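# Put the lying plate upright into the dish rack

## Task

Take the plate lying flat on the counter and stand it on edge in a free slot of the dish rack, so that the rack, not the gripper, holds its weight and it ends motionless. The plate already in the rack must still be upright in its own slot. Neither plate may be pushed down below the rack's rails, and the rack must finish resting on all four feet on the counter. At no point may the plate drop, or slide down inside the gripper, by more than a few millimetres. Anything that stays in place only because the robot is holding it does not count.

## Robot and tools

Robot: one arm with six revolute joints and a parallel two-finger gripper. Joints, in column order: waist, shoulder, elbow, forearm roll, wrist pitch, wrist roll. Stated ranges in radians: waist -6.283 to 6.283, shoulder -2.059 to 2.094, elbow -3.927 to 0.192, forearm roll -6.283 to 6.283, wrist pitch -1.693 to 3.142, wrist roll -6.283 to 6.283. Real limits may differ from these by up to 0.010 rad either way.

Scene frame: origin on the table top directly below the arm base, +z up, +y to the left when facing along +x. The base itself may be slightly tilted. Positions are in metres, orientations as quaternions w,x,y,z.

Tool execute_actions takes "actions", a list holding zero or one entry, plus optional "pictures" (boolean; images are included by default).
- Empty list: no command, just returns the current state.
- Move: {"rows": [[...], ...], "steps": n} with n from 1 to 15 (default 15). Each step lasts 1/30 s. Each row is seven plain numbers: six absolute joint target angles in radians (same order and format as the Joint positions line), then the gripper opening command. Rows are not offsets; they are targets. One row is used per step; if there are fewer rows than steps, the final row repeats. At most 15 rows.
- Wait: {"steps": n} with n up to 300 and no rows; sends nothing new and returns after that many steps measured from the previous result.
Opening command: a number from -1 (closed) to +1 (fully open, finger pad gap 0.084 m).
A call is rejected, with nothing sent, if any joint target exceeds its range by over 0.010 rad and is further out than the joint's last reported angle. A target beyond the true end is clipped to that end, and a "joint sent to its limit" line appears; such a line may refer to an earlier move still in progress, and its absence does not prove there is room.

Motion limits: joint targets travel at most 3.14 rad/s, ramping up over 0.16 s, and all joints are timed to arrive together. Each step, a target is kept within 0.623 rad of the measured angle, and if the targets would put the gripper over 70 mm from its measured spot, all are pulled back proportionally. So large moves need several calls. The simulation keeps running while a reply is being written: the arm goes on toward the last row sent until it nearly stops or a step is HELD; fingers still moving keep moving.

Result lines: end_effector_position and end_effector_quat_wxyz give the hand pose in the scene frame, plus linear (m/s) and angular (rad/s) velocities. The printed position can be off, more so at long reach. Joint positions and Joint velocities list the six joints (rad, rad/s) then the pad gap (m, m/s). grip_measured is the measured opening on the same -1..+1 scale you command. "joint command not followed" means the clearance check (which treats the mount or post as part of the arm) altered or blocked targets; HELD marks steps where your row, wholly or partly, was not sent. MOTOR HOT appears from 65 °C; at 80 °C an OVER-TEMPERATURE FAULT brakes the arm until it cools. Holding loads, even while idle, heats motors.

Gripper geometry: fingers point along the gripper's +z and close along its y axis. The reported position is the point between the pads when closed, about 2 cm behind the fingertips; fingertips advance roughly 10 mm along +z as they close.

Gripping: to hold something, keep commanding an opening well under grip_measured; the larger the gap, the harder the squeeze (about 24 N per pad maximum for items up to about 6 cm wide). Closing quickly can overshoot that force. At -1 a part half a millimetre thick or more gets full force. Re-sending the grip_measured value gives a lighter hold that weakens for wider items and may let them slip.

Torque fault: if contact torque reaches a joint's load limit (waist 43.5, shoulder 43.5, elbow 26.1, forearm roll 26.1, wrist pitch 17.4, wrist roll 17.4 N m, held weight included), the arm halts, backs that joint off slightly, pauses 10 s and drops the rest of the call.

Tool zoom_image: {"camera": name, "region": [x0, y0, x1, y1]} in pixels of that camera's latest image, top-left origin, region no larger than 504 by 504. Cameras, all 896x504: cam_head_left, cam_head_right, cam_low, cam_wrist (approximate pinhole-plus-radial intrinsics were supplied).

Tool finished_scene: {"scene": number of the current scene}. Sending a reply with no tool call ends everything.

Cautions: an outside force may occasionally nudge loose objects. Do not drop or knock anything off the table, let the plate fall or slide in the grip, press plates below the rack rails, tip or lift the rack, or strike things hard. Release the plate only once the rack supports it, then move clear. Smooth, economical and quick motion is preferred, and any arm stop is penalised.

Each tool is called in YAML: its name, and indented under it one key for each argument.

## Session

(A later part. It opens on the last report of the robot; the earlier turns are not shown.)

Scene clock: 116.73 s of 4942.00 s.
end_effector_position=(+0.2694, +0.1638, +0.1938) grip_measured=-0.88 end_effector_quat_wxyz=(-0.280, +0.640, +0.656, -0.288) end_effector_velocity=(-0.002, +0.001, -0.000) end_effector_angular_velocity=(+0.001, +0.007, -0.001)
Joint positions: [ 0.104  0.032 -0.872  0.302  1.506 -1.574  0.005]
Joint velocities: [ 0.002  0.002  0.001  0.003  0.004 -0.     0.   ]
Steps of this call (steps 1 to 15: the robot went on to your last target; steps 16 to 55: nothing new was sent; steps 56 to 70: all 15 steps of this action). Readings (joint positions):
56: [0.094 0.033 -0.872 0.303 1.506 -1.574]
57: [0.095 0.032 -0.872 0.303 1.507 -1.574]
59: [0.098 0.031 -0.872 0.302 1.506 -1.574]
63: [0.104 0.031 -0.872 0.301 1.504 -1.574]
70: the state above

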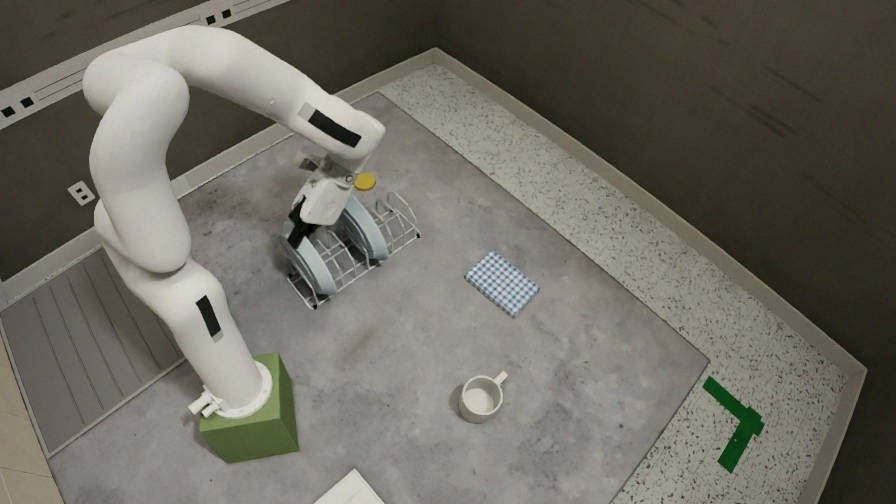

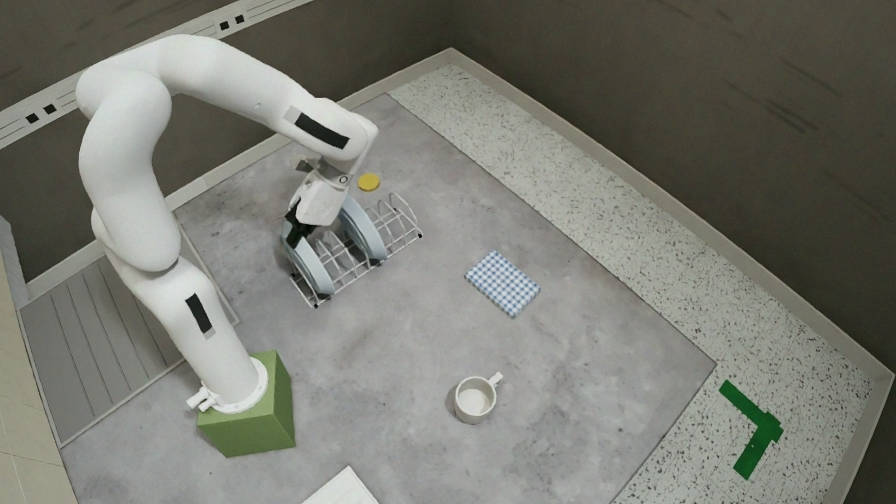

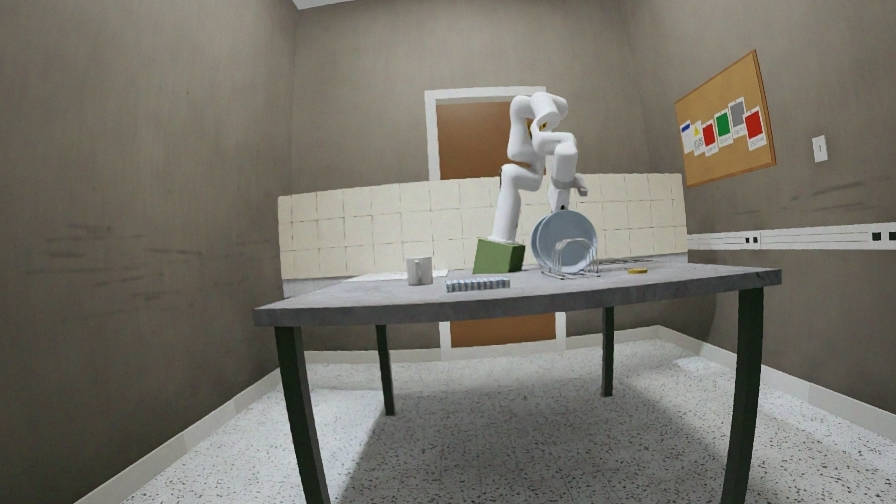

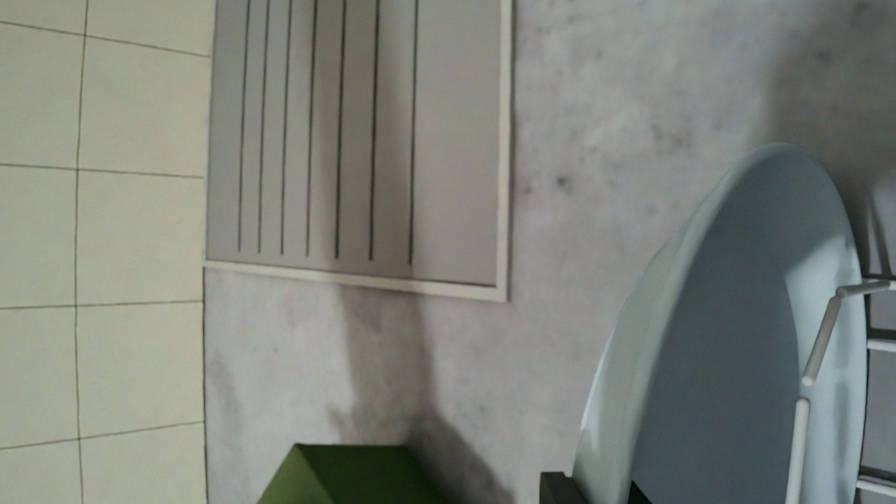

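execute_actions:
  actions:
    - {"rows":[[0.102,0.031,-0.873,0.303,1.506,-1.574,-0.96],[0.102,0.031,-0.873,0.303,1.506,-1.574,-0.92],[0.102,0.031,-0.873,0.303,1.506,-1.574,-0.89],[0.102,0.031,-0.873,0.303,1.506,-1.574,-0.86],[0.102,0.031,-0.873,0.303,1.506,-1.574,-0.83],[0.102,0.031,-0.873,0.303,1.506,-1.574,-0.8],[0.102,0.031,-0.873,0.303,1.506,-1.574,-0.76],[0.102,0.031,-0.873,0.303,1.506,-1.574,-0.72],[0.102,0.031,-0.873,0.303,1.506,-1.574,-0.67],[0.102,0.031,-0.873,0.303,1.506,-1.574,-0.62],[0.102,0.031,-0.873,0.303,1.506,-1.574,-0.56],[0.102,0.031,-0.873,0.303,1.506,-1.574,-0.5],[0.102,0.031,-0.873,0.303,1.506,-1.574,-0.45]]}

execute_actions:
  actions:
    - {"rows":[[0.1,0.034,-0.888,0.303,1.518,-1.574,-0.45],[0.097,0.037,-0.903,0.303,1.53,-1.574,-0.45],[0.094,0.04,-0.918,0.303,1.542,-1.574,-0.45],[0.091,0.043,-0.933,0.303,1.554,-1.574,-0.45],[0.088,0.046,-0.948,0.303,1.566,-1.574,-0.45],[0.085,0.049,-0.963,0.303,1.578,-1.574,-0.45],[0.082,0.052,-0.978,0.303,1.59,-1.574,-0.45],[0.079,0.054,-0.993,0.303,1.603,-1.574,-0.45],[0.076,0.056,-1.01,0.303,1.618,-1.574,-0.45],[0.073,0.056,-1.03,0.303,1.638,-1.574,-0.45],[0.07,0.056,-1.05,0.303,1.658,-1.574,-0.45]]}

execute_actions:
  actions:
    - {"steps":25}

Scene clock: 121.67 s of 4942.00 s.
end_effector_position=(+0.2695, +0.1632, +0.1930) grip_measured=-0.47 end_effector_quat_wxyz=(-0.280, +0.641, +0.655, -0.287) end_effector_velocity=(+0.008, +0.004, +0.010) end_effector_angular_velocity=(+0.008, -0.021, +0.005)
Joint positions: [ 0.102  0.034 -0.871  0.303  1.503 -1.574  0.023]
Joint velocities: [-0.003 -0.019 -0.02  -0.001  0.017  0.001  0.007]
Steps of this call (steps 1 to 15: the robot went on to your last target; steps 16 to 100: nothing new was sent; then 1.10 s passed at rest; steps 101 to 115: all 15 steps of this action). Readings (joint positions):
101: [0.105 0.033 -0.872 0.303 1.507 -1.574]
102: [0.104 0.033 -0.872 0.303 1.508 -1.574]
104: [0.103 0.033 -0.872 0.304 1.509 -1.574]
108: [0.103 0.036 -0.867 0.304 1.502 -1.574]
115: the state above

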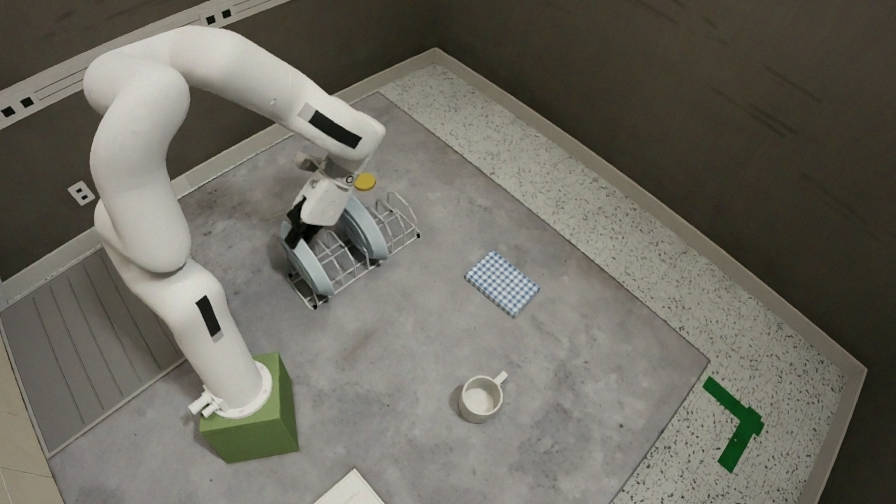

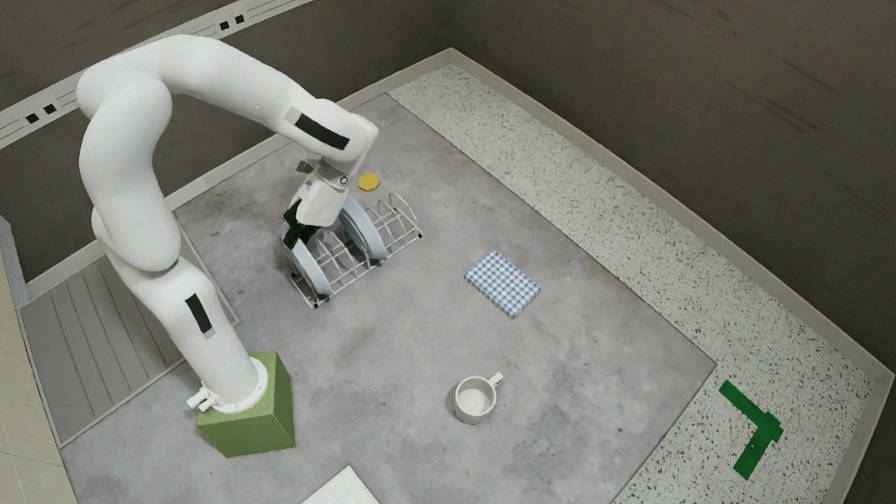

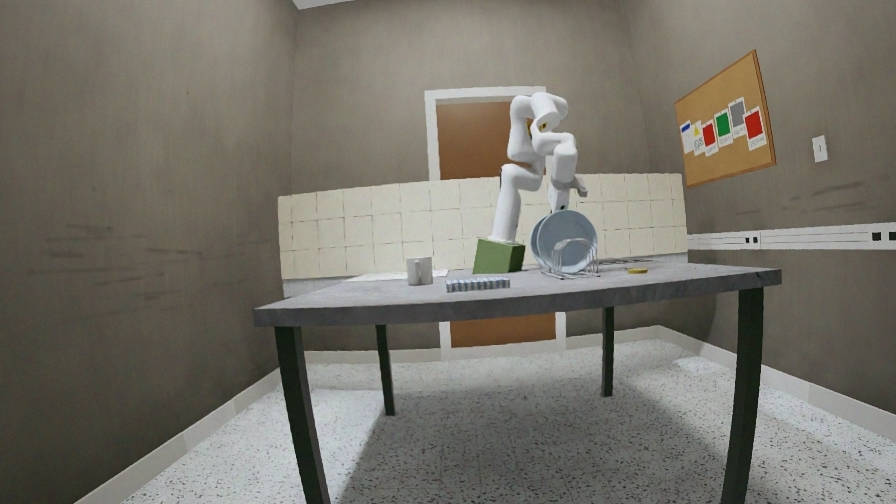

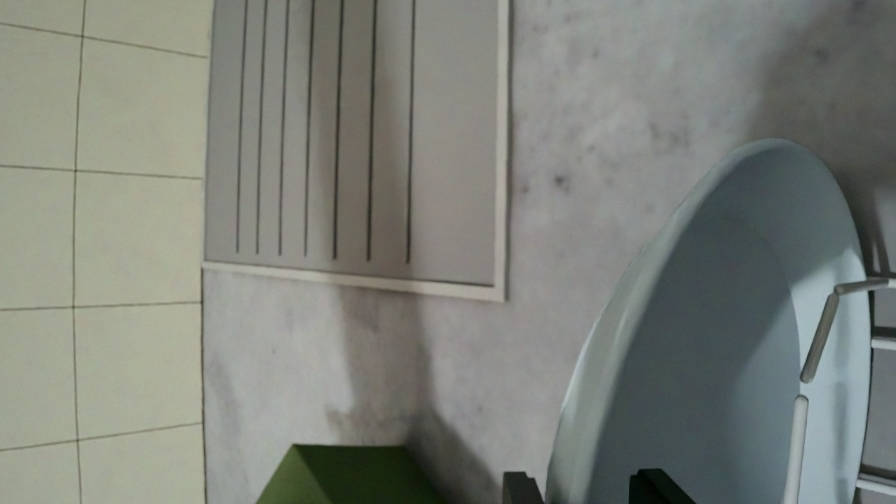

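Scene clock: 122.17 s of 4942.00 s.
end_effector_position=(+0.3086, +0.1752, +0.2369) grip_measured=-0.47 end_effector_quat_wxyz=(-0.287, +0.637, +0.660, -0.275) end_effector_velocity=(+0.010, +0.006, +0.025) end_effector_angular_velocity=(+0.015, +0.003, +0.008)
Joint positions: [ 0.07   0.054 -1.051  0.303  1.654 -1.574  0.024]
Joint velocities: [-0.008 -0.01  -0.066  0.002  0.077  0.    -0.   ]
Steps of this call (steps 1 to 15: all 15 steps of this action). Readings (joint positions):
1: [0.102 0.033 -0.872 0.303 1.504 -1.574]
2: [0.102 0.034 -0.875 0.303 1.508 -1.574]
4: [0.098 0.038 -0.896 0.303 1.526 -1.574]
8: [0.086 0.048 -0.956 0.303 1.572 -1.574]
15: the state above

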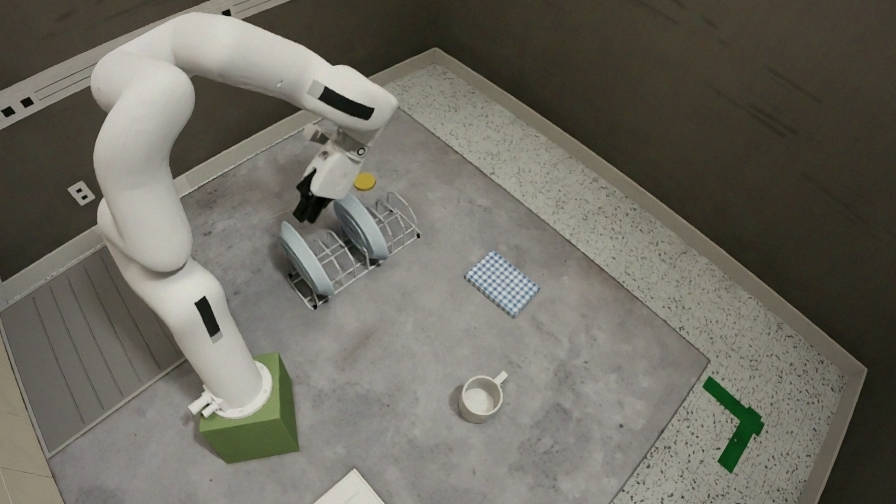

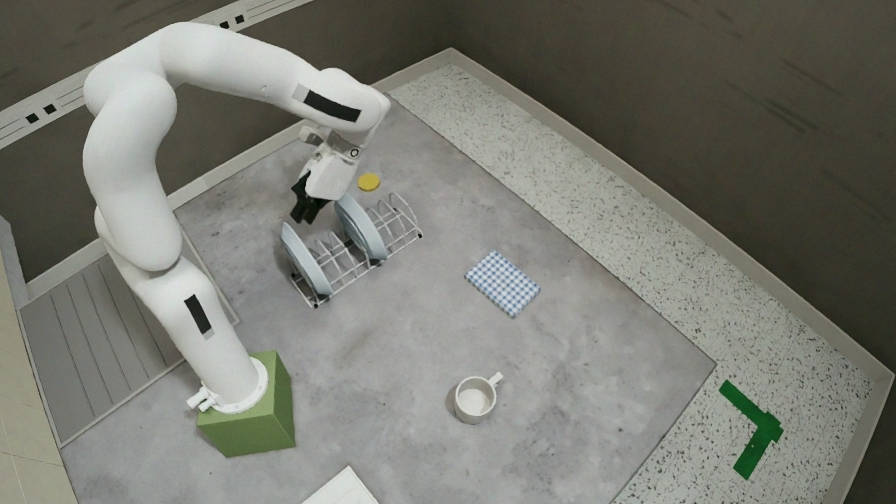

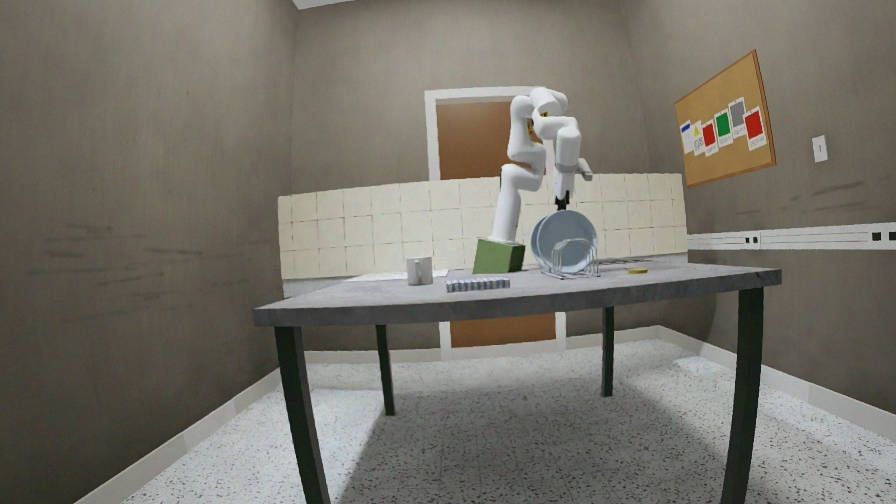

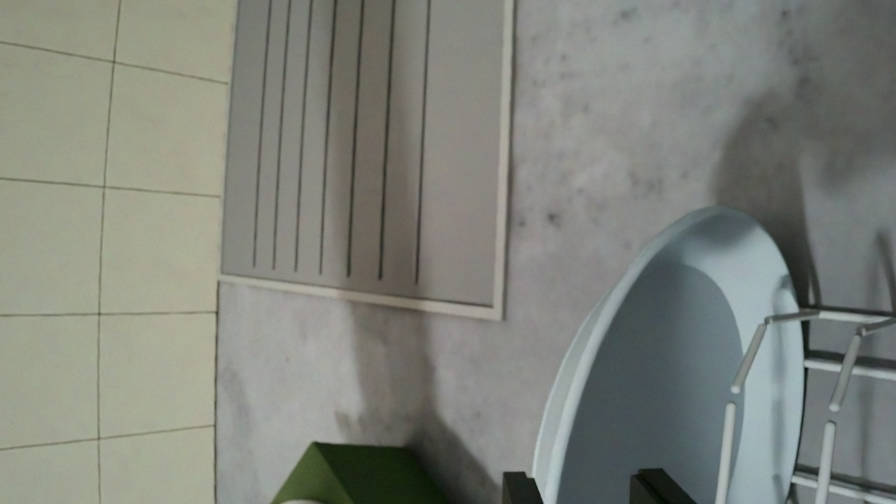

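Scene clock: 123.00 s of 4942.00 s.
end_effector_position=(+0.3074, +0.1749, +0.2368) grip_measured=-0.47 end_effector_quat_wxyz=(-0.289, +0.636, +0.659, -0.277) end_effector_velocity=(-0.000, -0.000, -0.000) end_effector_angular_velocity=(-0.000, +0.000, -0.001)
Joint positions: [ 0.07   0.056 -1.05   0.303  1.658 -1.574  0.024]
Joint velocities: [-0.001 -0.     0.001 -0.    -0.     0.    -0.   ]
Steps of this call (steps 1 to 15: the robot went on to your last target; steps 16 to 25: nothing new was sent). Readings (joint positions):
1: [0.070 0.055 -1.051 0.303 1.656 -1.574]
2: [0.070 0.055 -1.050 0.303 1.657 -1.574]
4: [0.070 0.056 -1.049 0.303 1.658 -1.574]
8: [0.070 0.056 -1.049 0.303 1.658 -1.574]
25: the state above
The arm was judged still, so your last target was given up. Only a new action makes it travel on or press farther. Fingers that are still opening or closing keep moving.

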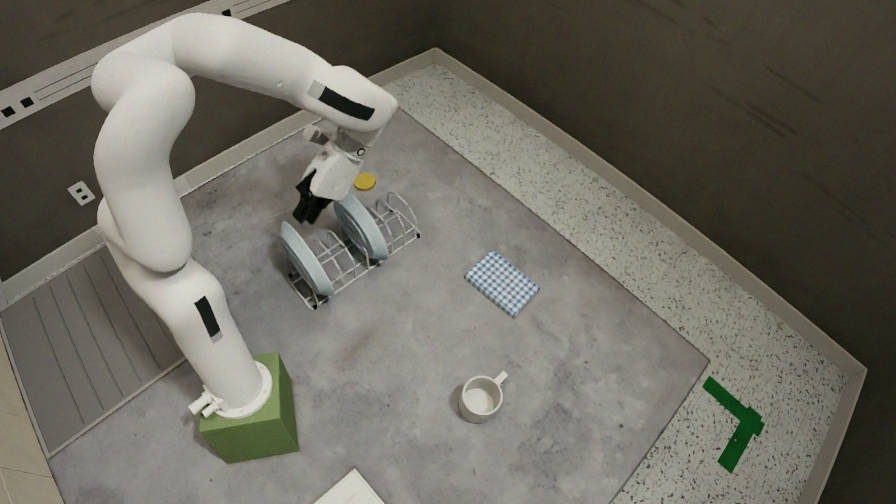

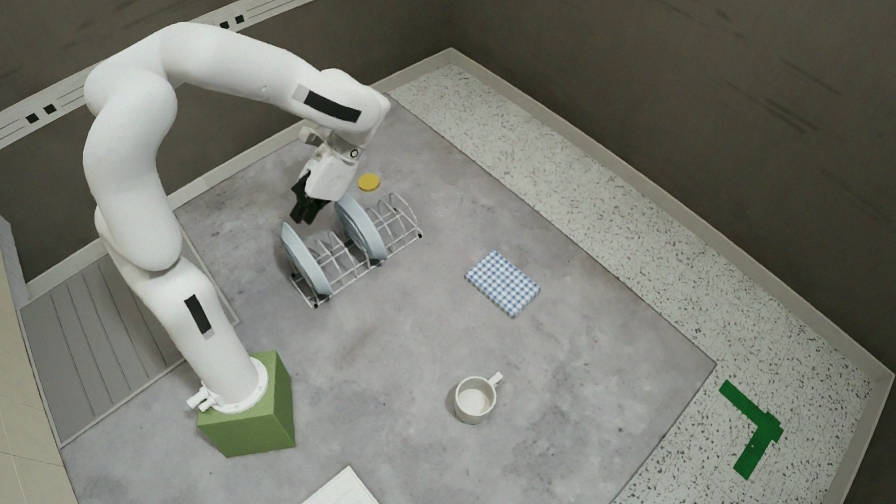

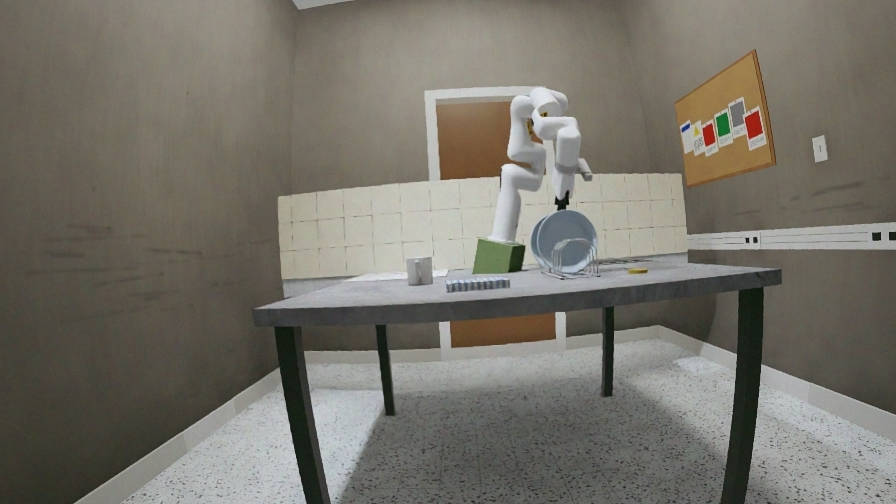

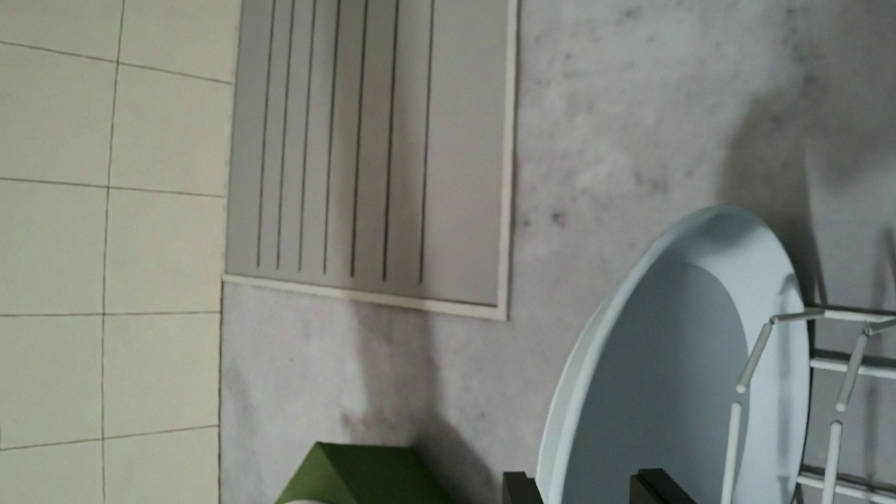

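finished_scene:
  scene: 2

The scene is finished: the task was done.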